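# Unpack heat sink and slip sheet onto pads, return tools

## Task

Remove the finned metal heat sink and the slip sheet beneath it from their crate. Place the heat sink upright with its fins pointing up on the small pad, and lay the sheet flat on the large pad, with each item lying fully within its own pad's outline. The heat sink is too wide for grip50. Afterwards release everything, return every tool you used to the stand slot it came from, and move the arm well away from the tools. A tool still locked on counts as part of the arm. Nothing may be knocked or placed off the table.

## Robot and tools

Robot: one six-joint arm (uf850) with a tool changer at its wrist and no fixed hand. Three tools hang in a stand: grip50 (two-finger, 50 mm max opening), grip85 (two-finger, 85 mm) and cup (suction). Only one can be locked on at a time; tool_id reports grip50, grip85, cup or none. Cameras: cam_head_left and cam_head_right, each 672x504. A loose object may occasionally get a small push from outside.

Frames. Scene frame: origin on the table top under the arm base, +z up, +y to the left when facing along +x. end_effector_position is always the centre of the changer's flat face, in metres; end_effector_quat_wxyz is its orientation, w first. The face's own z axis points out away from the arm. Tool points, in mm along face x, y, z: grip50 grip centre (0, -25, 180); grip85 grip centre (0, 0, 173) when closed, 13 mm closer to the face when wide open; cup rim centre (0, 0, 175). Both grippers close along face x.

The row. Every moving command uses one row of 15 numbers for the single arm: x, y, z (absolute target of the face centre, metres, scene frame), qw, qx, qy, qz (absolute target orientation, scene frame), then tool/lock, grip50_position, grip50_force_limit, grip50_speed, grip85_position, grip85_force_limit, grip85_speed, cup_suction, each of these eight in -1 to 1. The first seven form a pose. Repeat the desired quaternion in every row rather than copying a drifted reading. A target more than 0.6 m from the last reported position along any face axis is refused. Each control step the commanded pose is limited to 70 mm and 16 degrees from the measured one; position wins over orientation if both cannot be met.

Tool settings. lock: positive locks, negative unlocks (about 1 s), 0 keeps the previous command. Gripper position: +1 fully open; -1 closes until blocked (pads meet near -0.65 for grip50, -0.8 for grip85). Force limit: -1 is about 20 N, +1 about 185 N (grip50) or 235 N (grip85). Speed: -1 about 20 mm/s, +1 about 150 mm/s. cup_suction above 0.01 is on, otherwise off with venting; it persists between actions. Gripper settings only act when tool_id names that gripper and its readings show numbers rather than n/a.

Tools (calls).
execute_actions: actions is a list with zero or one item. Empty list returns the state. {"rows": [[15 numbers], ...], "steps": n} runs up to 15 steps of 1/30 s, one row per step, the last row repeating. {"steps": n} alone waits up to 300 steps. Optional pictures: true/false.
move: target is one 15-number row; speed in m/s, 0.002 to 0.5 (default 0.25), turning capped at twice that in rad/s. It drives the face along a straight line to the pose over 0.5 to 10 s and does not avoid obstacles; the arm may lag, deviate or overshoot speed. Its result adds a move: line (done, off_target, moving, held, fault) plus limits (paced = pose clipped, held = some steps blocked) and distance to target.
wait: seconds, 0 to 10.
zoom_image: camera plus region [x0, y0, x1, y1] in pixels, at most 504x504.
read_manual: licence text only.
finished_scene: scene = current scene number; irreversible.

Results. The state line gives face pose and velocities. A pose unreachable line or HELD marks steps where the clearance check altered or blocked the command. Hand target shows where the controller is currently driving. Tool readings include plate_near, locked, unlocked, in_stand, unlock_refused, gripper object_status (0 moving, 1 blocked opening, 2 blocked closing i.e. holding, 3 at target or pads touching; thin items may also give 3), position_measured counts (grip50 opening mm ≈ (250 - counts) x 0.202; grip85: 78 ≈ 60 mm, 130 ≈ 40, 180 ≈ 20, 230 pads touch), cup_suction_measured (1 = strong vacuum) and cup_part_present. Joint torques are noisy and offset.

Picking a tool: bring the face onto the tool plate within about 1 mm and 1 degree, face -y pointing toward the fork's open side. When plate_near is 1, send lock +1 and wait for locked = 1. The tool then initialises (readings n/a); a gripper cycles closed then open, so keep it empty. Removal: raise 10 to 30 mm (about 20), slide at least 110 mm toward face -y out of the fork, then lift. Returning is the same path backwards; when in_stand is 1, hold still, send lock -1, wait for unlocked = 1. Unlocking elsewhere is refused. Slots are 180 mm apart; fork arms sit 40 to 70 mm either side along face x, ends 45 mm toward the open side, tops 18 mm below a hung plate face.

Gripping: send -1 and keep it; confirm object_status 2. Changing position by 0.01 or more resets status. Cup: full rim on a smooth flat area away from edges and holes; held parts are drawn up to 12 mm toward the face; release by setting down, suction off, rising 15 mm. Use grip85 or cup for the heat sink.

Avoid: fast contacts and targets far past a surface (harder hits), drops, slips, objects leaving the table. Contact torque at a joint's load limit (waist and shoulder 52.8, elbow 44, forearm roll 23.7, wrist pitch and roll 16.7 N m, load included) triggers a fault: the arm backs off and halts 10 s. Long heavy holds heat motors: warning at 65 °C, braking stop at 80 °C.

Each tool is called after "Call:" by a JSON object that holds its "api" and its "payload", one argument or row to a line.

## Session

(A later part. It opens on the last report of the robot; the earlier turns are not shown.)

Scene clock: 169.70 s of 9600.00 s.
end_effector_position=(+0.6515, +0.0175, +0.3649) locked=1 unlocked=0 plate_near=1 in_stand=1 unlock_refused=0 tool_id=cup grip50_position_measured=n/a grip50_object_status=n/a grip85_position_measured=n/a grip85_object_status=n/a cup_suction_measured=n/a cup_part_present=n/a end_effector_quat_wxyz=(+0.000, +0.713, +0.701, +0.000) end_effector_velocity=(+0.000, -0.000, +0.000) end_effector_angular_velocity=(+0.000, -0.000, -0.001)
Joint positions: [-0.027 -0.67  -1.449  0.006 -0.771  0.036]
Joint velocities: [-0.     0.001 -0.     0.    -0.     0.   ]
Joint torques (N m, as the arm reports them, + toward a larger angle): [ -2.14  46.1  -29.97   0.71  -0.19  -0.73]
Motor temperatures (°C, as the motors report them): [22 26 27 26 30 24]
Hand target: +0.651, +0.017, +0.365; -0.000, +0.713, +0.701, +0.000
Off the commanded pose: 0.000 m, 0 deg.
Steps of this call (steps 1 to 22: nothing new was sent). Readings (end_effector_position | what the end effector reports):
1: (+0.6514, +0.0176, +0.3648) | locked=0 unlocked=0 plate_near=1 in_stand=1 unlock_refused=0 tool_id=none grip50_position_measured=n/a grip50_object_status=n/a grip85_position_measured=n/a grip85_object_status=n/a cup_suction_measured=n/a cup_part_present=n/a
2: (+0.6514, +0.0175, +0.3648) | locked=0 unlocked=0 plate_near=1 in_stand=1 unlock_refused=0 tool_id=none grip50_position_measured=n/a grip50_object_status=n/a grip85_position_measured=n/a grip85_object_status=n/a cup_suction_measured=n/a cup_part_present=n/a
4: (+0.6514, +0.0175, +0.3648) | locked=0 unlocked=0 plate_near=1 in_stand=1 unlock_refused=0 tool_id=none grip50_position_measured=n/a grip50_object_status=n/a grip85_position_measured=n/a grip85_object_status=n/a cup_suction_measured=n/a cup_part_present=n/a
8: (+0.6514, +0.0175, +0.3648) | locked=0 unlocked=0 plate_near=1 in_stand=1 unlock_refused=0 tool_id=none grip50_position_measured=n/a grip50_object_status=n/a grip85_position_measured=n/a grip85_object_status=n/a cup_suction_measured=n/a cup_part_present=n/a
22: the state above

Call:
{"api": "move", "payload": {
  "target": [0.6514,0.0175,0.385,0,0.713,0.701,0,0,1,0,0,1,0,0,0],
  "speed": 0.03
}}

Call:
{"api": "move", "payload": {
  "target": [0.52,0.020,0.385,0,0.713,0.701,0,0,1,0,0,1,0,0,0],
  "speed": 0.08
}}

Call:
{"api": "move", "payload": {
  "target": [0.375,0.328,0.25,0,0.669,0.743,0,0,1,0,0,1,0,0,0],
  "speed": 0.25
}}

Call:
{"api": "move", "payload": {
  "target": [0.375,0.328,0.19,0,0.669,0.743,0,0,1,0,0,1,0,0,1],
  "speed": 0.05
}}

Call:
{"api": "zoom_image", "payload": {
  "camera": "cam_head_right",
  "region": [225,320,335,430]
}}

Call:
{"api": "zoom_image", "payload": {
  "camera": "cam_head_left",
  "region": [245,320,355,430]
}}

Scene clock: 177.70 s of 9600.00 s.
end_effector_position=(+0.6513, +0.0175, +0.3848) locked=1 unlocked=0 plate_near=1 in_stand=0 unlock_refused=0 tool_id=cup grip50_position_measured=n/a grip50_object_status=n/a grip85_position_measured=n/a grip85_object_status=n/a cup_suction_measured=0.00 cup_part_present=0 end_effector_quat_wxyz=(-0.000, +0.713, +0.701, -0.000) end_effector_velocity=(-0.000, -0.000, +0.001) end_effector_angular_velocity=(-0.000, +0.002, +0.000)
Joint positions: [-0.027 -0.647 -1.462  0.006 -0.807  0.036]
Joint velocities: [-0.     0.001 -0.    -0.001 -0.003 -0.   ]
Joint torques (N m, as the arm reports them, + toward a larger angle): [ -1.99  48.88 -32.5    0.57  -0.24  -0.65]
Motor temperatures (°C, as the motors report them): [22 26 27 26 30 24]
Hand target: +0.651, +0.017, +0.385; +0.000, +0.713, +0.701, -0.000
Off the commanded pose: 0.000 m, 0 deg.
move: done

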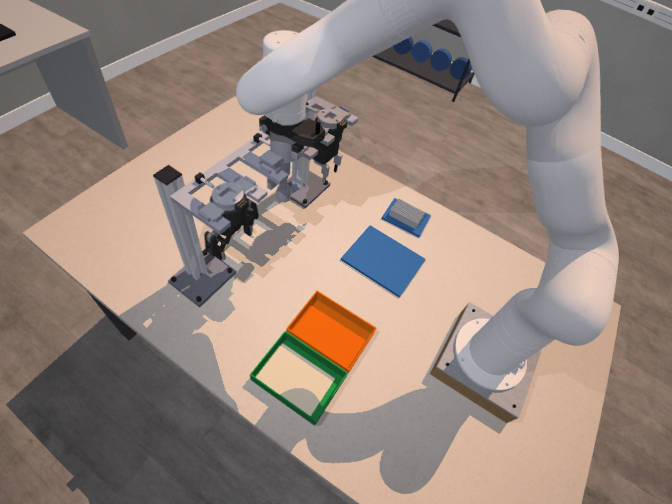

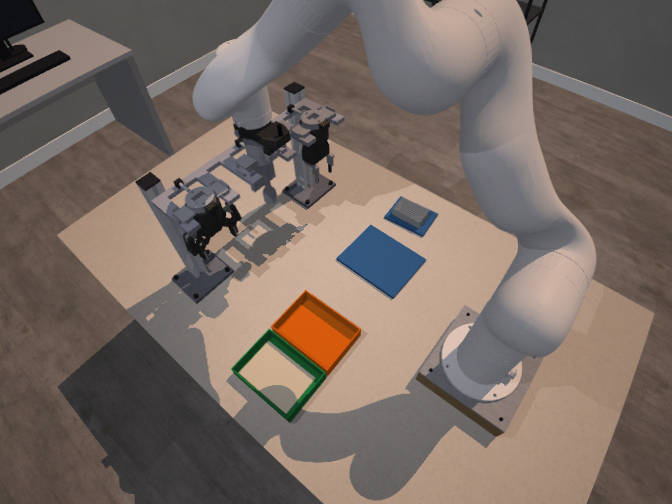

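Scene clock: 179.73 s of 9600.00 s.
end_effector_position=(+0.5204, +0.0202, +0.3845) locked=1 unlocked=0 plate_near=1 in_stand=0 unlock_refused=0 tool_id=cup grip50_position_measured=n/a grip50_object_status=n/a grip85_position_measured=n/a grip85_object_status=n/a cup_suction_measured=0.00 cup_part_present=0 end_effector_quat_wxyz=(-0.000, +0.713, +0.701, +0.000) end_effector_velocity=(-0.002, -0.000, +0.000) end_effector_angular_velocity=(-0.001, -0.000, -0.002)
Joint positions: [-0.016 -0.352 -1.024  0.008 -0.665  0.045]
Joint velocities: [-0.     0.004  0.005 -0.001  0.001  0.003]
Joint torques (N m, as the arm reports them, + toward a larger angle): [ -1.7   36.9  -30.72   0.51  -0.23  -0.64]
Motor temperatures (°C, as the motors report them): [22 26 27 26 30 24]
Hand target: +0.520, +0.020, +0.384; -0.000, +0.713, +0.701, +0.000
Off the commanded pose: 0.001 m, 0 deg.
move: done

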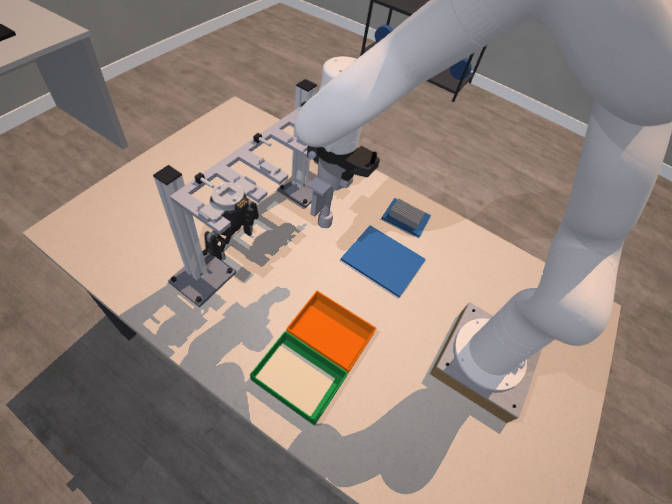

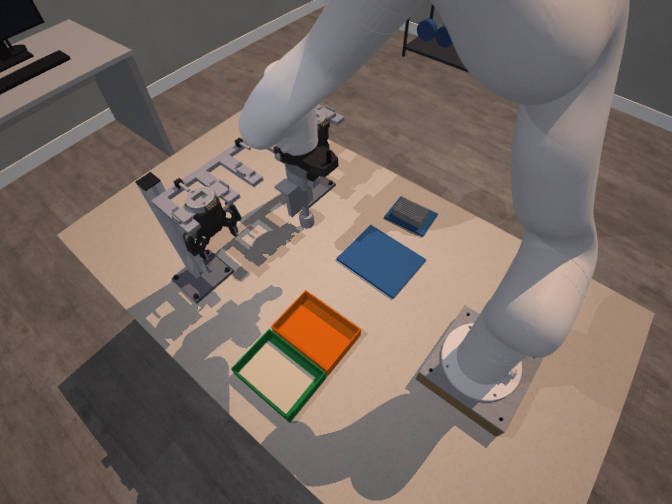

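Scene clock: 181.73 s of 9600.00 s.
end_effector_position=(+0.3759, +0.3293, +0.2498) locked=1 unlocked=0 plate_near=1 in_stand=0 unlock_refused=0 tool_id=cup grip50_position_measured=n/a grip50_object_status=n/a grip85_position_measured=n/a grip85_object_status=n/a cup_suction_measured=0.00 cup_part_present=0 end_effector_quat_wxyz=(-0.002, +0.669, +0.743, +0.002) end_effector_velocity=(-0.001, +0.002, -0.000) end_effector_angular_velocity=(-0.000, -0.000, -0.002)
Joint positions: [ 0.668 -0.542 -0.916  0.009 -0.362  0.606]
Joint velocities: [ 0.004 -0.001 -0.001 -0.001  0.     0.006]
Joint torques (N m, as the arm reports them, + toward a larger angle): [ -1.61  39.03 -24.55   0.33  -0.21  -0.61]
Motor temperatures (°C, as the motors report them): [22 26 27 26 30 24]
Hand target: +0.376, +0.330, +0.250; -0.002, +0.669, +0.743, +0.002
Off the commanded pose: 0.002 m, 0 deg.
move: done

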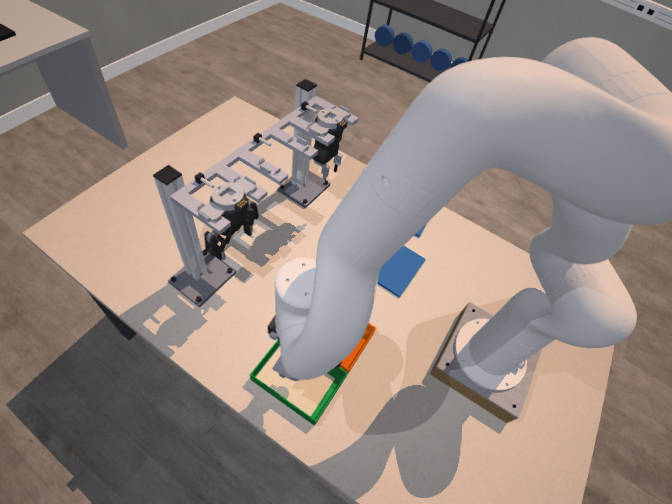

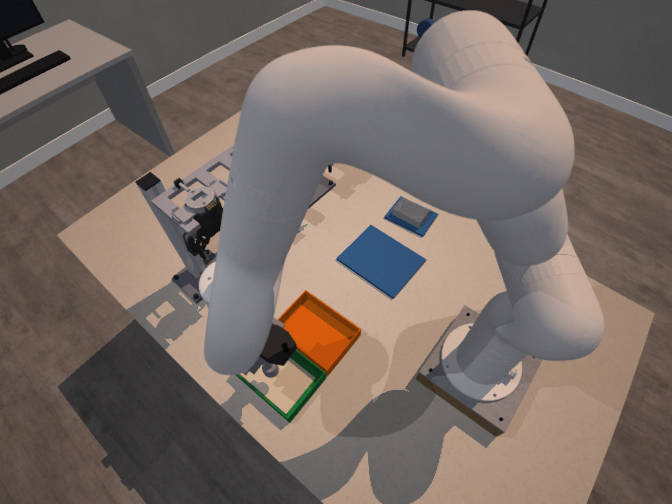

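Scene clock: 183.27 s of 9600.00 s.
end_effector_position=(+0.3752, +0.3283, +0.1901) locked=1 unlocked=0 plate_near=1 in_stand=0 unlock_refused=0 tool_id=cup grip50_position_measured=n/a grip50_object_status=n/a grip85_position_measured=n/a grip85_object_status=n/a cup_suction_measured=0.00 cup_part_present=0 end_effector_quat_wxyz=(-0.000, +0.669, +0.743, +0.000) end_effector_velocity=(+0.000, -0.000, -0.002) end_effector_angular_velocity=(-0.001, -0.000, +0.003)
Joint positions: [ 0.669 -0.669 -0.928 -0.003 -0.25   0.618]
Joint velocities: [ 0.    -0.004 -0.001 -0.003  0.003 -0.   ]
Joint torques (N m, as the arm reports them, + toward a larger angle): [ -1.36  40.85 -21.84   0.44  -0.23  -0.59]
Motor temperatures (°C, as the motors report them): [22 26 27 26 30 24]
Hand target: +0.375, +0.328, +0.190; -0.000, +0.669, +0.743, +0.000
Off the commanded pose: 0.000 m, 0 deg.
move: done

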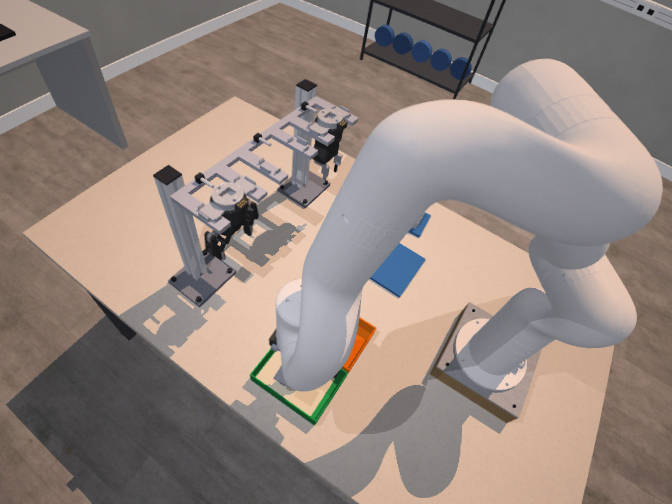

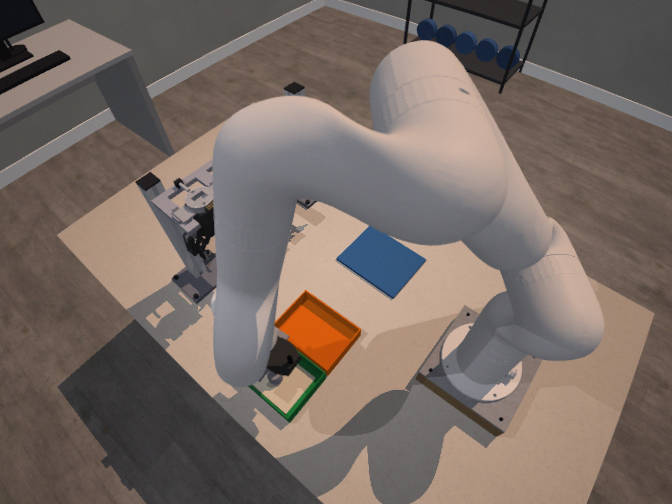

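Region (225, 320, 335, 430) of cam_head_right's 672x504 image, scaled by 4.582, with more detail than that image has.

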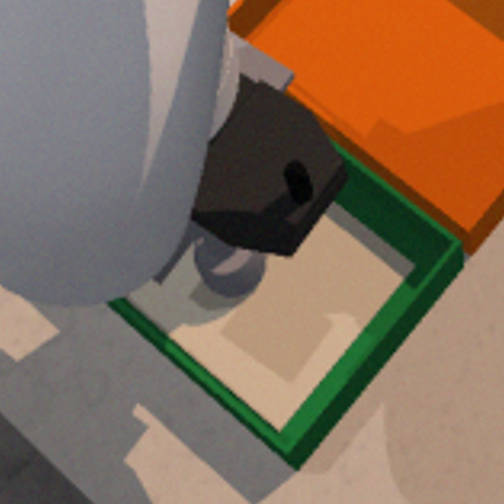

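Region (245, 320, 355, 430) of cam_head_left's 672x504 image, scaled by 4.582, with more detail than that image has.

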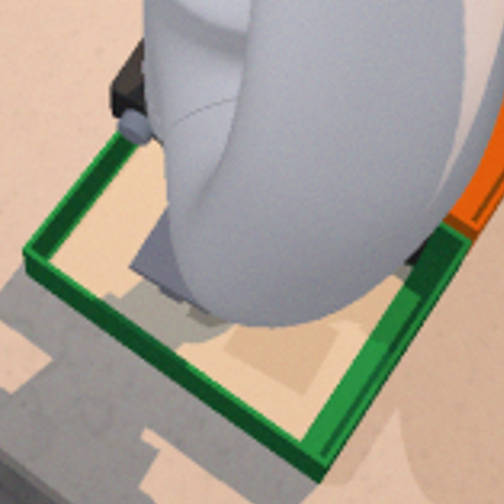

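Near centre.

Call:
{"api": "move", "payload": {
  "target": [0.375,0.328,0.1815,0,0.669,0.743,0,0,1,0,0,1,0,0,1],
  "speed": 0.008
}}

Scene clock: 185.60 s of 9600.00 s.
end_effector_position=(+0.3750, +0.3280, +0.1816) locked=1 unlocked=0 plate_near=1 in_stand=0 unlock_refused=0 tool_id=cup grip50_position_measured=n/a grip50_object_status=n/a grip85_position_measured=n/a grip85_object_status=n/a cup_suction_measured=0.94 cup_part_present=1 end_effector_quat_wxyz=(-0.000, +0.669, +0.743, -0.000) end_effector_velocity=(+0.000, +0.000, -0.000) end_effector_angular_velocity=(+0.001, -0.001, -0.002)
Joint positions: [ 0.669 -0.688 -0.931 -0.005 -0.235  0.619]
Joint velocities: [-0.    -0.001 -0.001 -0.     0.002  0.002]
Joint torques (N m, as the arm reports them, + toward a larger angle): [ -1.66  41.58 -21.44   0.03  -0.26  -0.67]
Motor temperatures (°C, as the motors report them): [22 26 27 26 30 24]
Hand target: +0.375, +0.328, +0.181; -0.000, +0.669, +0.743, +0.000
Off the commanded pose: 0.000 m, 0 deg.
move: done

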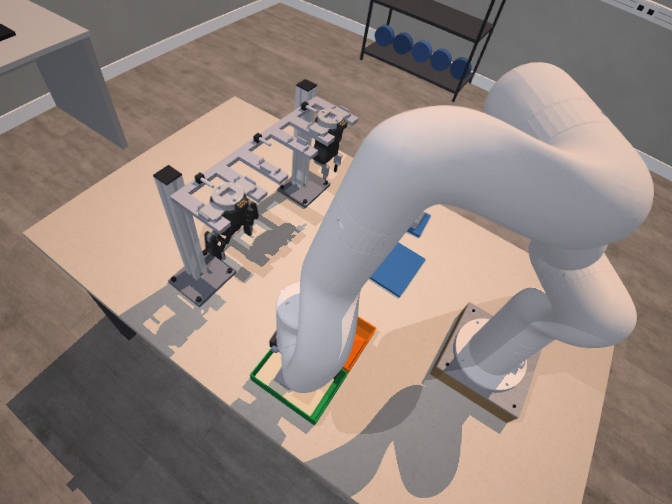

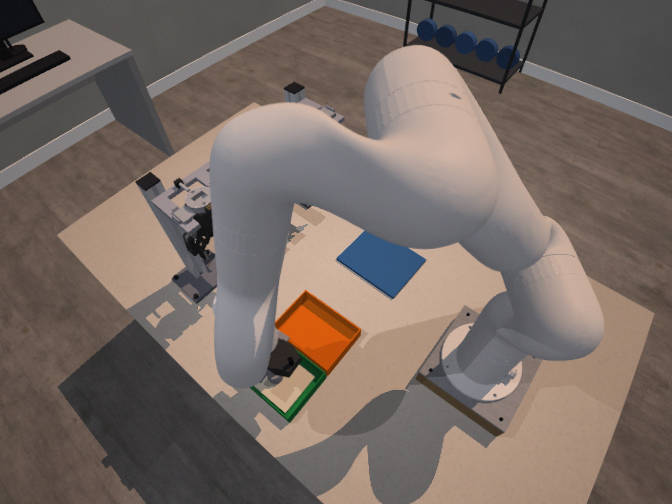

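Call:
{"api": "move", "payload": {
  "target": [0.375,0.328,0.26,0,0.669,0.743,0,0,1,0,0,1,0,0,1],
  "speed": 0.04
}}

Call:
{"api": "move", "payload": {
  "target": [0.378,-0.117,0.24,0,0.719,0.695,0,0,1,0,0,1,0,0,1],
  "speed": 0.15
}}

Call:
{"api": "move", "payload": {
  "target": [0.378,-0.117,0.184,0,0.719,0.695,0,0,1,0,0,1,0,0,1],
  "speed": 0.04
}}

Call:
{"api": "zoom_image", "payload": {
  "camera": "cam_head_left",
  "region": [325,205,445,310]
}}

Scene clock: 193.87 s of 9600.00 s.
end_effector_position=(+0.3747, +0.3277, +0.2600) locked=1 unlocked=0 plate_near=1 in_stand=0 unlock_refused=0 tool_id=cup grip50_position_measured=n/a grip50_object_status=n/a grip85_position_measured=n/a grip85_object_status=n/a cup_suction_measured=0.95 cup_part_present=1 end_effector_quat_wxyz=(+0.000, +0.669, +0.743, -0.000) end_effector_velocity=(-0.000, -0.000, +0.001) end_effector_angular_velocity=(-0.001, +0.001, -0.002)
Joint positions: [ 0.669 -0.519 -0.911 -0.004 -0.384  0.619]
Joint velocities: [-0.     0.002  0.     0.    -0.003  0.001]
Joint torques (N m, as the arm reports them, + toward a larger angle): [ -1.99  38.63 -25.2    0.18  -0.26  -0.65]
Motor temperatures (°C, as the motors report them): [22 26 26 26 30 24]
Hand target: +0.375, +0.328, +0.260; +0.000, +0.669, +0.743, -0.000
Off the commanded pose: 0.000 m, 0 deg.
move: done

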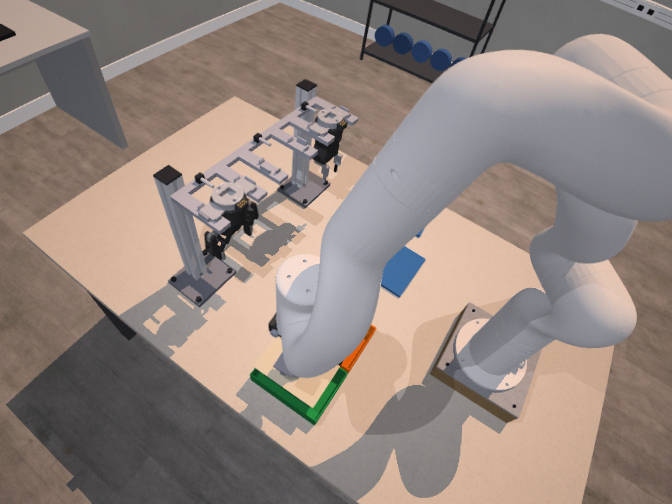

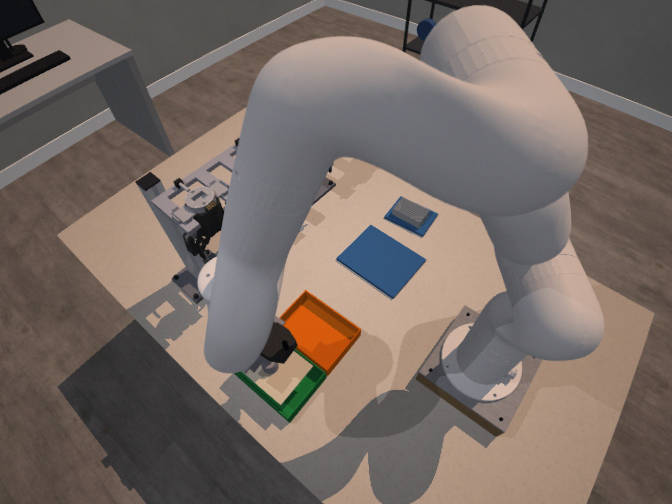

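Scene clock: 197.30 s of 9600.00 s.
end_effector_position=(+0.3778, -0.1186, +0.2395) locked=1 unlocked=0 plate_near=1 in_stand=0 unlock_refused=0 tool_id=cup grip50_position_measured=n/a grip50_object_status=n/a grip85_position_measured=n/a grip85_object_status=n/a cup_suction_measured=0.95 cup_part_present=1 end_effector_quat_wxyz=(+0.002, +0.719, +0.695, -0.002) end_effector_velocity=(+0.000, -0.001, -0.001) end_effector_angular_velocity=(+0.004, +0.000, -0.000)
Joint positions: [-0.358 -0.395 -0.626  0.005 -0.224 -0.278]
Joint velocities: [-0.005 -0.002 -0.002  0.017 -0.001 -0.021]
Joint torques (N m, as the arm reports them, + toward a larger angle): [ -1.61  30.94 -21.2    0.33  -0.26  -0.57]
Motor temperatures (°C, as the motors report them): [22 26 26 26 30 24]
Hand target: +0.378, -0.119, +0.240; +0.002, +0.719, +0.695, -0.002
Off the commanded pose: 0.002 m, 0 deg.
move: done

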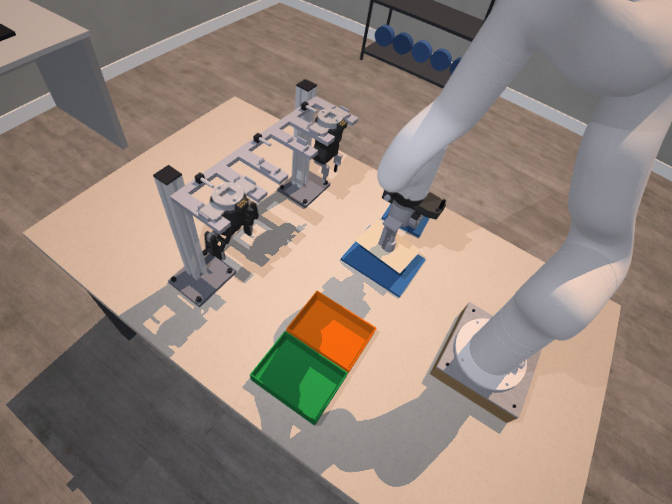

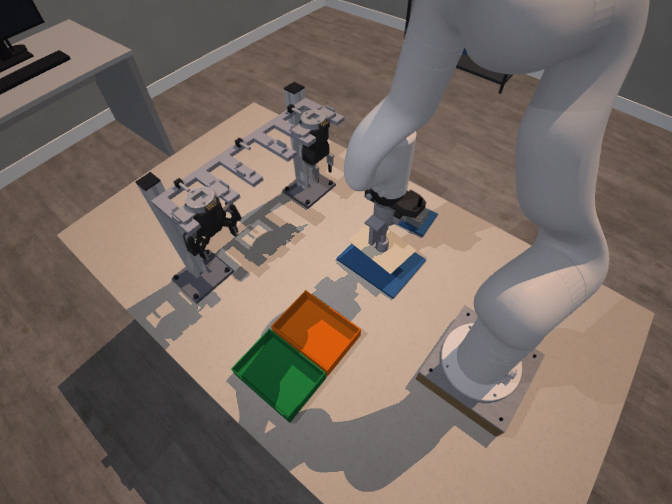

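Scene clock: 199.03 s of 9600.00 s.
end_effector_position=(+0.3783, -0.1170, +0.1840) locked=1 unlocked=0 plate_near=1 in_stand=0 unlock_refused=0 tool_id=cup grip50_position_measured=n/a grip50_object_status=n/a grip85_position_measured=n/a grip85_object_status=n/a cup_suction_measured=0.95 cup_part_present=1 end_effector_quat_wxyz=(+0.000, +0.719, +0.695, +0.000) end_effector_velocity=(+0.000, +0.000, -0.001) end_effector_angular_velocity=(+0.002, -0.001, -0.000)
Joint positions: [-0.355 -0.547 -0.646  0.07  -0.094 -0.341]
Joint velocities: [-0.001 -0.004 -0.001  0.026  0.003 -0.027]
Joint torques (N m, as the arm reports them, + toward a larger angle): [ -1.91  33.55 -17.65   0.25  -0.21  -0.65]
Motor temperatures (°C, as the motors report them): [22 26 26 26 30 24]
Hand target: +0.378, -0.117, +0.184; -0.000, +0.719, +0.695, +0.000
Off the commanded pose: 0.000 m, 0 deg.
move: done

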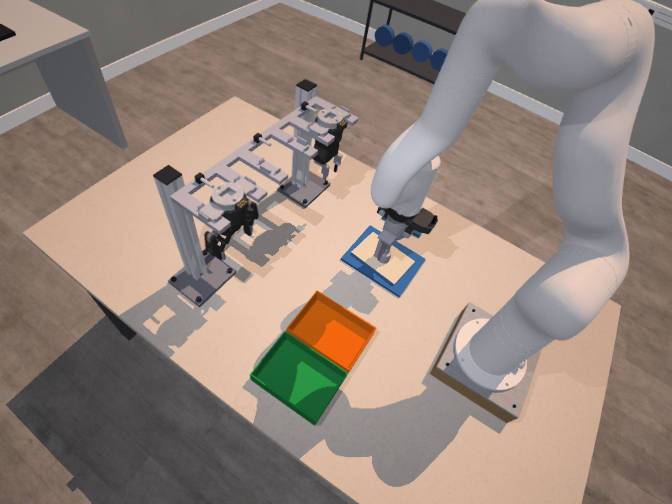

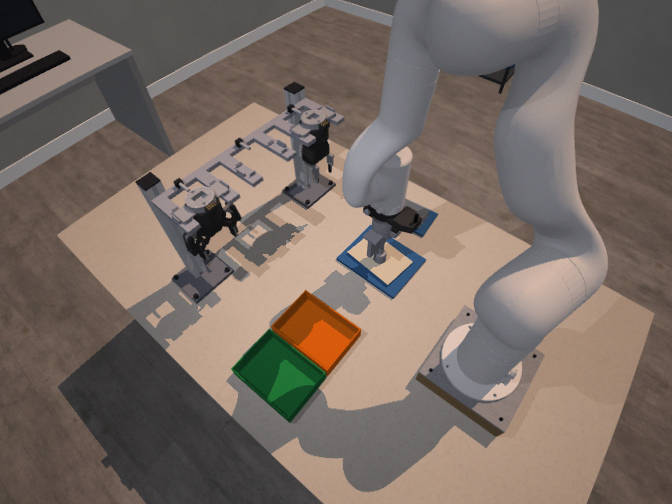

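Region (325, 205, 445, 310) of cam_head_left's 672x504 image, scaled by 4.200, with more detail than that image has; it fills the top 441 rows of this view, and the rest is white.

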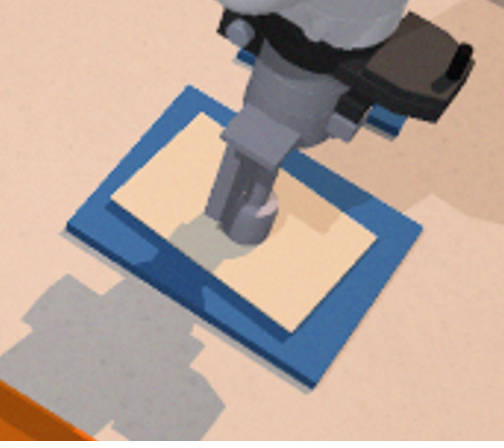

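Call:
{"api": "move", "payload": {
  "target": [0.378,-0.119,0.180,0,0.676,0.737,0,0,1,0,0,1,0,0,1],
  "speed": 0.04
}}

Call:
{"api": "move", "payload": {
  "target": [0.378,-0.119,0.1772,0,0.676,0.737,0,0,1,0,0,1,0,0,1],
  "speed": 0.005
}}

Call:
{"api": "zoom_image", "payload": {
  "camera": "cam_head_left",
  "region": [325,205,445,310]
}}

Scene clock: 204.23 s of 9600.00 s.
end_effector_position=(+0.3780, -0.1190, +0.1800) locked=1 unlocked=0 plate_near=1 in_stand=0 unlock_refused=0 tool_id=cup grip50_position_measured=n/a grip50_object_status=n/a grip85_position_measured=n/a grip85_object_status=n/a cup_suction_measured=0.95 cup_part_present=1 end_effector_quat_wxyz=(+0.000, +0.676, +0.737, -0.000) end_effector_velocity=(+0.000, +0.000, -0.000) end_effector_angular_velocity=(+0.002, -0.001, +0.013)
Joint positions: [-0.36  -0.558 -0.649  0.07  -0.086 -0.464]
Joint velocities: [-0.001 -0.001 -0.     0.03   0.001 -0.043]
Joint torques (N m, as the arm reports them, + toward a larger angle): [ -2.1   33.53 -17.28  -0.39  -0.22  -0.6 ]
Motor temperatures (°C, as the motors report them): [22 26 26 26 30 24]
Hand target: +0.378, -0.119, +0.180; +0.000, +0.676, +0.737, -0.000
Off the commanded pose: 0.000 m, 0 deg.
move: done

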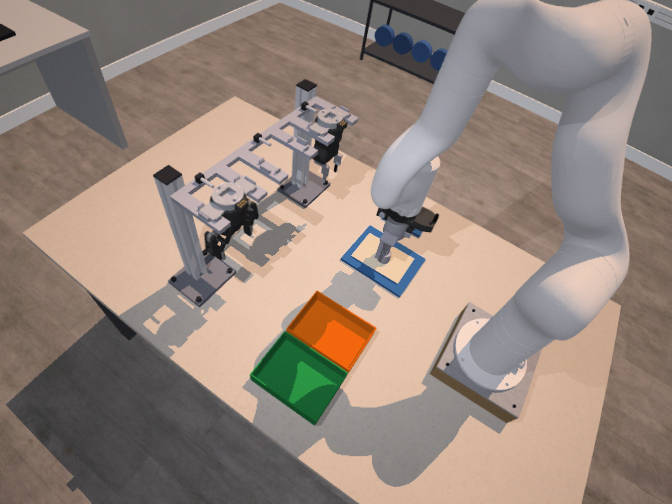

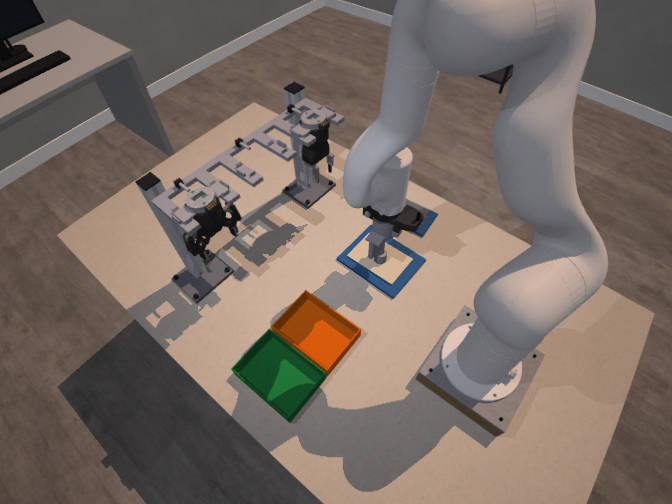

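Scene clock: 205.00 s of 9600.00 s.
end_effector_position=(+0.3780, -0.1190, +0.1773) locked=1 unlocked=0 plate_near=1 in_stand=0 unlock_refused=0 tool_id=cup grip50_position_measured=n/a grip50_object_status=n/a grip85_position_measured=n/a grip85_object_status=n/a cup_suction_measured=0.95 cup_part_present=1 end_effector_quat_wxyz=(+0.000, +0.676, +0.737, -0.000) end_effector_velocity=(-0.000, -0.000, -0.001) end_effector_angular_velocity=(+0.001, -0.000, -0.001)
Joint positions: [-0.36  -0.566 -0.651  0.081 -0.08  -0.477]
Joint velocities: [-0.001 -0.002 -0.     0.011  0.001 -0.011]
Joint torques (N m, as the arm reports them, + toward a larger angle): [ -1.93  33.46 -17.08  -0.06  -0.25  -0.65]
Motor temperatures (°C, as the motors report them): [22 26 26 26 30 24]
Hand target: +0.378, -0.119, +0.177; +0.000, +0.676, +0.737, -0.000
Off the commanded pose: 0.000 m, 0 deg.
move: done

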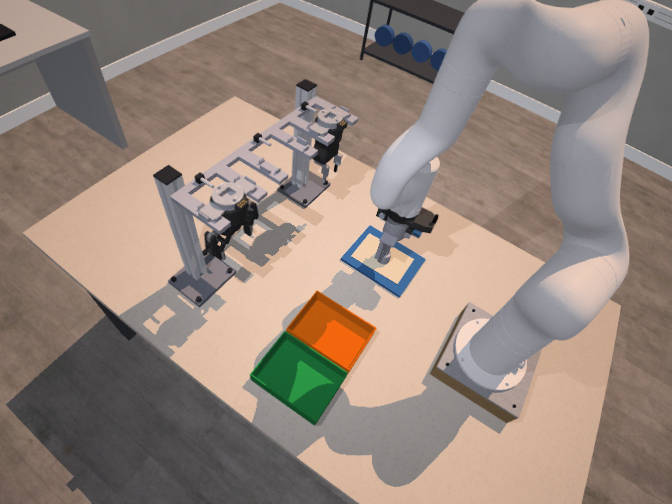

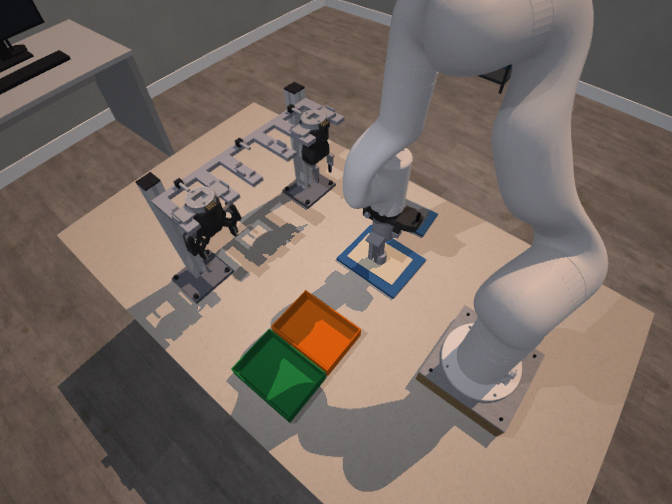

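Region (325, 205, 445, 310) of cam_head_left's 672x504 image, scaled by 4.200, with more detail than that image has; it fills the top 441 rows of this view, and the rest is white.

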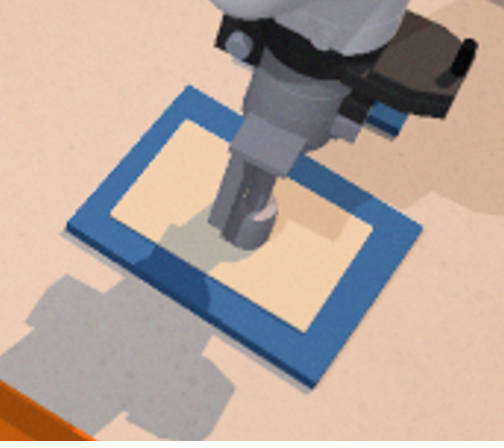

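Call:
{"api": "execute_actions", "payload": {
  "actions": [
    {"rows":[[0.378,-0.119,0.1765,0,0.676,0.737,0,0,1,0,0,1,0,0,1],[0.378,-0.119,0.1765,0,0.676,0.737,0,0,1,0,0,1,0,0,1],[0.378,-0.119,0.1765,0,0.676,0.737,0,0,1,0,0,1,0,0,1],[0.378,-0.119,0.1765,0,0.676,0.737,0,0,1,0,0,1,0,0,1],[0.378,-0.119,0.1765,0,0.676,0.737,0,0,1,0,0,1,0,0,1],[0.378,-0.119,0.1765,0,0.676,0.737,0,0,1,0,0,1,0,0,1],[0.378,-0.119,0.1765,0,0.676,0.737,0,0,1,0,0,1,0,0,0]],"steps":15}
  ],
  "pictures": false
}}

Call:
{"api": "move", "payload": {
  "target": [0.378,-0.119,0.21,0,0.676,0.737,0,0,1,0,0,1,0,0,0],
  "speed": 0.03
}}

Call:
{"api": "move", "payload": {
  "target": [0.52,0.020,0.385,0,0.713,0.701,0,0,1,0,0,1,0,0,0],
  "speed": 0.2
}}

Call:
{"api": "move", "payload": {
  "target": [0.6514,0.0175,0.385,0,0.713,0.701,0,0,1,0,0,1,0,0,0],
  "speed": 0.07
}}

Call:
{"api": "move", "payload": {
  "target": [0.6514,0.0175,0.3653,0,0.713,0.701,0,0,1,0,0,1,0,0,0],
  "speed": 0.015
}}

Scene clock: 212.47 s of 9600.00 s.
end_effector_position=(+0.3781, -0.1190, +0.1769) locked=1 unlocked=0 plate_near=1 in_stand=0 unlock_refused=0 tool_id=cup grip50_position_measured=n/a grip50_object_status=n/a grip85_position_measured=n/a grip85_object_status=n/a cup_suction_measured=0.00 cup_part_present=0 end_effector_quat_wxyz=(-0.000, +0.676, +0.737, -0.000) end_effector_velocity=(-0.000, +0.000, -0.001) end_effector_angular_velocity=(-0.000, -0.000, +0.001)
Joint positions: [-0.36  -0.567 -0.652  0.085 -0.08  -0.481]
Joint velocities: [ 0.    -0.002  0.     0.002  0.002 -0.002]
Joint torques (N m, as the arm reports them, + toward a larger angle): [ -1.2   22.72 -14.77   0.09   1.88  -0.62]
Motor temperatures (°C, as the motors report them): [22 26 26 26 30 24]
Hand target: +0.378, -0.119, +0.176; -0.000, +0.676, +0.737, -0.000
Off the commanded pose: 0.000 m, 0 deg.
Steps of this call (steps 1 to 209: nothing new was sent; steps 210 to 224: all 15 steps of this action). Readings (end_effector_position | what the end effector reports):
210: (+0.3780, -0.1190, +0.1772) | locked=1 unlocked=0 plate_near=1 in_stand=0 unlock_refused=0 tool_id=cup grip50_position_measured=n/a grip50_object_status=n/a grip85_position_measured=n/a grip85_object_status=n/a cup_suction_measured=0.95 cup_part_present=1
211: (+0.3780, -0.1190, +0.1771) | locked=1 unlocked=0 plate_near=1 in_stand=0 unlock_refused=0 tool_id=cup grip50_position_measured=n/a grip50_object_status=n/a grip85_position_measured=n/a grip85_object_status=n/a cup_suction_measured=0.95 cup_part_present=1
213: (+0.3780, -0.1190, +0.1768) | locked=1 unlocked=0 plate_near=1 in_stand=0 unlock_refused=0 tool_id=cup grip50_position_measured=n/a grip50_object_status=n/a grip85_position_measured=n/a grip85_object_status=n/a cup_suction_measured=0.95 cup_part_present=1
217: (+0.3781, -0.1190, +0.1769) | locked=1 unlocked=0 plate_near=1 in_stand=0 unlock_refused=0 tool_id=cup grip50_position_measured=n/a grip50_object_status=n/a grip85_position_measured=n/a grip85_object_status=n/a cup_suction_measured=0.18 cup_part_present=0
224: the state above

Scene clock: 214.10 s of 9600.00 s.
end_effector_position=(+0.3778, -0.1190, +0.2099) locked=1 unlocked=0 plate_near=1 in_stand=0 unlock_refused=0 tool_id=cup grip50_position_measured=n/a grip50_object_status=n/a grip85_position_measured=n/a grip85_object_status=n/a cup_suction_measured=0.00 cup_part_present=0 end_effector_quat_wxyz=(+0.000, +0.676, +0.737, -0.000) end_effector_velocity=(-0.001, +0.000, +0.001) end_effector_angular_velocity=(+0.000, +0.003, +0.000)
Joint positions: [-0.361 -0.475 -0.635  0.042 -0.155 -0.438]
Joint velocities: [ 0.     0.003  0.001 -0.005 -0.004  0.005]
Joint torques (N m, as the arm reports them, + toward a larger angle): [ -2.17  31.68 -19.24  -0.05  -0.25  -0.68]
Motor temperatures (°C, as the motors report them): [22 26 26 26 30 24]
Hand target: +0.378, -0.119, +0.210; +0.000, +0.676, +0.737, -0.000
Off the commanded pose: 0.000 m, 0 deg.
move: done

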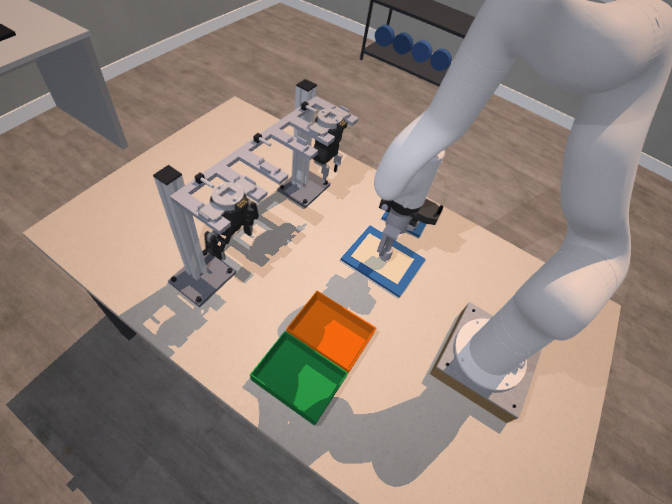

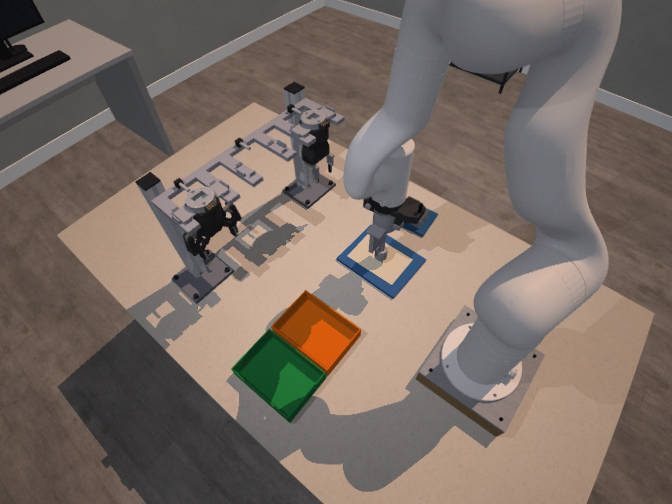

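Scene clock: 215.93 s of 9600.00 s.
end_effector_position=(+0.5191, +0.0201, +0.3856) locked=1 unlocked=0 plate_near=1 in_stand=0 unlock_refused=0 tool_id=cup grip50_position_measured=n/a grip50_object_status=n/a grip85_position_measured=n/a grip85_object_status=n/a cup_suction_measured=0.00 cup_part_present=0 end_effector_quat_wxyz=(-0.000, +0.713, +0.701, +0.000) end_effector_velocity=(+0.002, +0.001, +0.001) end_effector_angular_velocity=(+0.000, -0.001, -0.001)
Joint positions: [-0.016 -0.347 -1.021  0.008 -0.667  0.046]
Joint velocities: [ 0.003 -0.001 -0.005  0.    -0.003  0.004]
Joint torques (N m, as the arm reports them, + toward a larger angle): [ -1.73  36.97 -30.76   0.64  -0.24  -0.66]
Motor temperatures (°C, as the motors report them): [22 26 26 26 30 24]
Hand target: +0.519, +0.020, +0.386; -0.000, +0.713, +0.701, +0.000
Off the commanded pose: 0.001 m, 0 deg.
move: done

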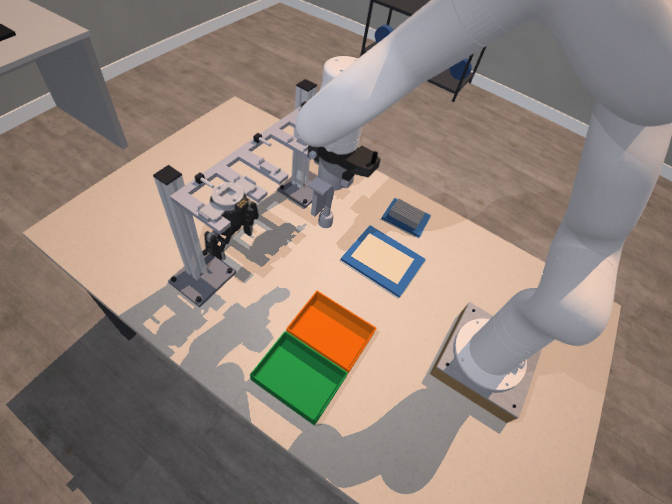

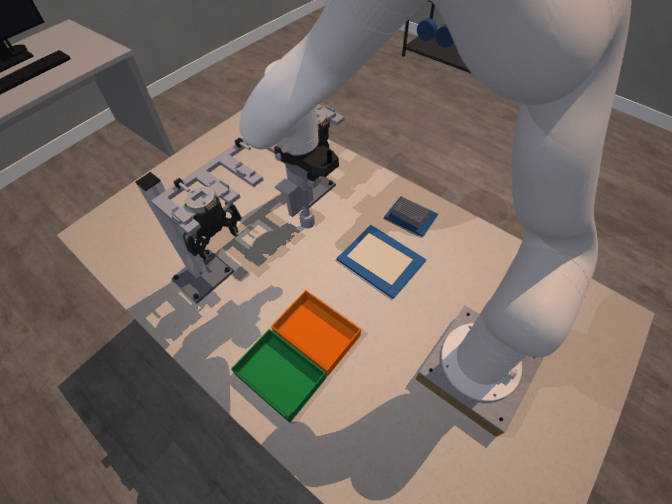

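Scene clock: 218.20 s of 9600.00 s.
end_effector_position=(+0.6511, +0.0173, +0.3856) locked=1 unlocked=0 plate_near=1 in_stand=0 unlock_refused=0 tool_id=cup grip50_position_measured=n/a grip50_object_status=n/a grip85_position_measured=n/a grip85_object_status=n/a cup_suction_measured=0.00 cup_part_present=0 end_effector_quat_wxyz=(+0.000, +0.713, +0.701, -0.000) end_effector_velocity=(+0.002, -0.000, -0.000) end_effector_angular_velocity=(-0.001, +0.001, +0.001)
Joint positions: [-0.027 -0.646 -1.461  0.006 -0.808  0.037]
Joint velocities: [-0.    -0.004 -0.006 -0.002 -0.003 -0.   ]
Joint torques (N m, as the arm reports them, + toward a larger angle): [ -1.5   48.74 -32.39   0.78  -0.27  -0.68]
Motor temperatures (°C, as the motors report them): [22 26 26 26 30 24]
Hand target: +0.651, +0.017, +0.386; +0.000, +0.713, +0.701, -0.000
Off the commanded pose: 0.001 m, 0 deg.
move: done

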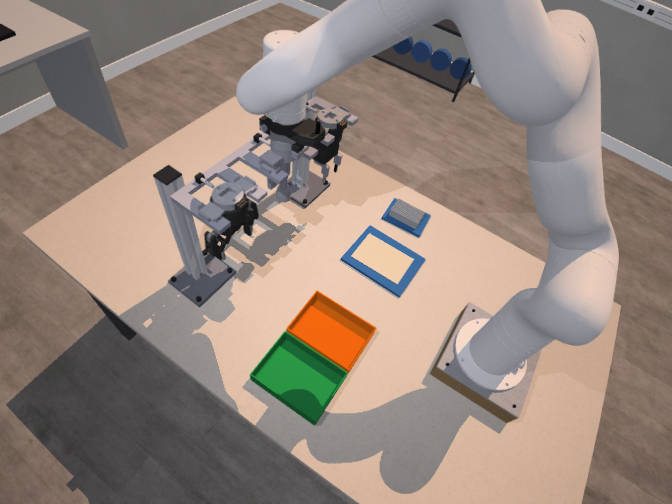

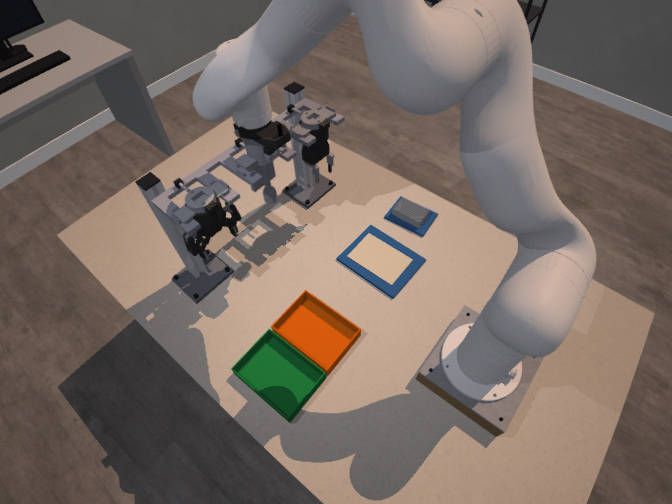

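Scene clock: 219.80 s of 9600.00 s.
end_effector_position=(+0.6515, +0.0175, +0.3654) locked=1 unlocked=0 plate_near=1 in_stand=1 unlock_refused=0 tool_id=cup grip50_position_measured=n/a grip50_object_status=n/a grip85_position_measured=n/a grip85_object_status=n/a cup_suction_measured=0.00 cup_part_present=0 end_effector_quat_wxyz=(-0.000, +0.713, +0.701, +0.000) end_effector_velocity=(+0.000, +0.000, +0.000) end_effector_angular_velocity=(+0.000, -0.002, -0.001)
Joint positions: [-0.027 -0.67  -1.45   0.007 -0.772  0.036]
Joint velocities: [-0.    -0.    -0.     0.     0.002  0.   ]
Joint torques (N m, as the arm reports them, + toward a larger angle): [ -1.9   49.49 -32.19   0.43  -0.23  -0.66]
Motor temperatures (°C, as the motors report them): [22 26 26 26 30 24]
Hand target: +0.652, +0.018, +0.365; -0.000, +0.713, +0.701, +0.000
Off the commanded pose: 0.000 m, 0 deg.
move: done

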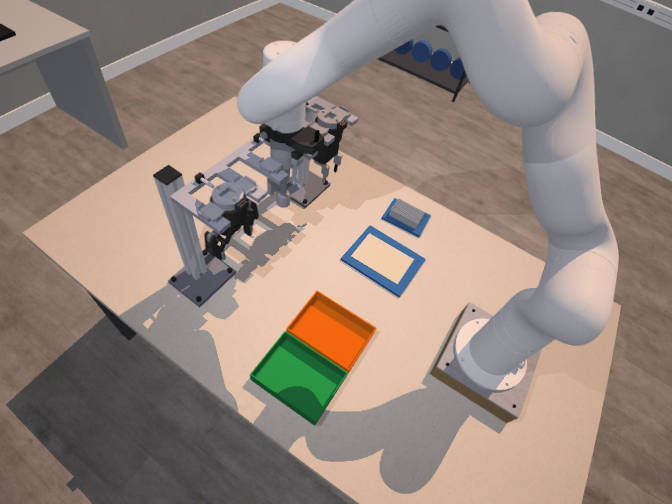

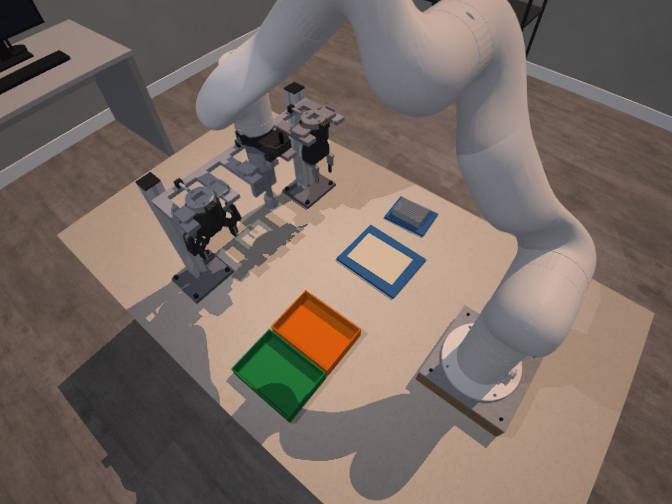

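Call:
{"api": "execute_actions", "payload": {
  "actions": [
    {"rows":[[0.6514,0.0175,0.365,0,0.713,0.701,0,-1,1,0,0,1,0,0,0]],"steps":15}
  ],
  "pictures": false
}}

Call:
{"api": "execute_actions", "payload": {
  "actions": [
    {"steps":25}
  ],
  "pictures": false
}}

Scene clock: 221.93 s of 9600.00 s.
end_effector_position=(+0.6514, +0.0175, +0.3651) locked=0 unlocked=0 plate_near=1 in_stand=1 unlock_refused=0 tool_id=none grip50_position_measured=n/a grip50_object_status=n/a grip85_position_measured=n/a grip85_object_status=n/a cup_suction_measured=n/a cup_part_present=n/a end_effector_quat_wxyz=(-0.000, +0.713, +0.701, +0.000) end_effector_velocity=(-0.000, +0.000, -0.001) end_effector_angular_velocity=(-0.000, +0.001, -0.000)
Joint positions: [-0.027 -0.67  -1.449  0.006 -0.772  0.036]
Joint velocities: [ 0.    -0.001  0.001 -0.001  0.     0.001]
Joint torques (N m, as the arm reports them, + toward a larger angle): [ -2.27  43.88 -28.95   0.52   0.08  -0.62]
Motor temperatures (°C, as the motors report them): [22 26 26 26 30 24]
Hand target: +0.651, +0.018, +0.365; -0.000, +0.713, +0.701, +0.000
Off the commanded pose: 0.000 m, 0 deg.
Steps of this call (steps 1 to 49: nothing new was sent; steps 50 to 64: all 15 steps of this action). Readings (end_effector_position | what the end effector reports):
50: (+0.6514, +0.0175, +0.3650) | locked=1 unlocked=0 plate_near=1 in_stand=1 unlock_refused=0 tool_id=cup grip50_position_measured=n/a grip50_object_status=n/a grip85_position_measured=n/a grip85_object_status=n/a cup_suction_measured=0.00 cup_part_present=0
51: (+0.6514, +0.0175, +0.3649) | locked=1 unlocked=0 plate_near=1 in_stand=1 unlock_refused=0 tool_id=cup grip50_position_measured=n/a grip50_object_status=n/a grip85_position_measured=n/a grip85_object_status=n/a cup_suction_measured=0.00 cup_part_present=0
53: (+0.6514, +0.0175, +0.3649) | locked=1 unlocked=0 plate_near=1 in_stand=1 unlock_refused=0 tool_id=cup grip50_position_measured=n/a grip50_object_status=n/a grip85_position_measured=n/a grip85_object_status=n/a cup_suction_measured=0.00 cup_part_present=0
57: (+0.6514, +0.0175, +0.3650) | locked=0 unlocked=0 plate_near=1 in_stand=1 unlock_refused=0 tool_id=none grip50_position_measured=n/a grip50_object_status=n/a grip85_position_measured=n/a grip85_object_status=n/a cup_suction_measured=n/a cup_part_present=n/a
64: the state above

Scene clock: 222.77 s of 9600.00 s.
end_effector_position=(+0.6514, +0.0175, +0.3650) locked=0 unlocked=1 plate_near=1 in_stand=1 unlock_refused=0 tool_id=none grip50_position_measured=n/a grip50_object_status=n/a grip85_position_measured=n/a grip85_object_status=n/a cup_suction_measured=n/a cup_part_present=n/a end_effector_quat_wxyz=(-0.000, +0.713, +0.701, -0.000) end_effector_velocity=(+0.000, +0.000, +0.001) end_effector_angular_velocity=(-0.000, -0.001, +0.000)
Joint positions: [-0.027 -0.67  -1.449  0.006 -0.772  0.036]
Joint velocities: [ 0.     0.001 -0.    -0.    -0.     0.   ]
Joint torques (N m, as the arm reports them, + toward a larger angle): [ -1.67  43.8  -28.73   0.45   0.08  -0.65]
Motor temperatures (°C, as the motors report them): [22 26 26 26 30 24]
Hand target: +0.651, +0.018, +0.365; -0.000, +0.713, +0.701, +0.000
Off the commanded pose: 0.000 m, 0 deg.
Steps of this call (steps 1 to 25: nothing new was sent). Readings (end_effector_position | what the end effector reports):
1: (+0.6514, +0.0175, +0.3651) | locked=0 unlocked=0 plate_near=1 in_stand=1 unlock_refused=0 tool_id=none grip50_position_measured=n/a grip50_object_status=n/a grip85_position_measured=n/a grip85_object_status=n/a cup_suction_measured=n/a cup_part_present=n/a
2: (+0.6514, +0.0175, +0.3651) | locked=0 unlocked=0 plate_near=1 in_stand=1 unlock_refused=0 tool_id=none grip50_position_measured=n/a grip50_object_status=n/a grip85_position_measured=n/a grip85_object_status=n/a cup_suction_measured=n/a cup_part_present=n/a
4: (+0.6514, +0.0175, +0.3651) | locked=0 unlocked=0 plate_near=1 in_stand=1 unlock_refused=0 tool_id=none grip50_position_measured=n/a grip50_object_status=n/a grip85_position_measured=n/a grip85_object_status=n/a cup_suction_measured=n/a cup_part_present=n/a
8: (+0.6514, +0.0175, +0.3650) | locked=0 unlocked=0 plate_near=1 in_stand=1 unlock_refused=0 tool_id=none grip50_position_measured=n/a grip50_object_status=n/a grip85_position_measured=n/a grip85_object_status=n/a cup_suction_measured=n/a cup_part_present=n/a
25: the state above


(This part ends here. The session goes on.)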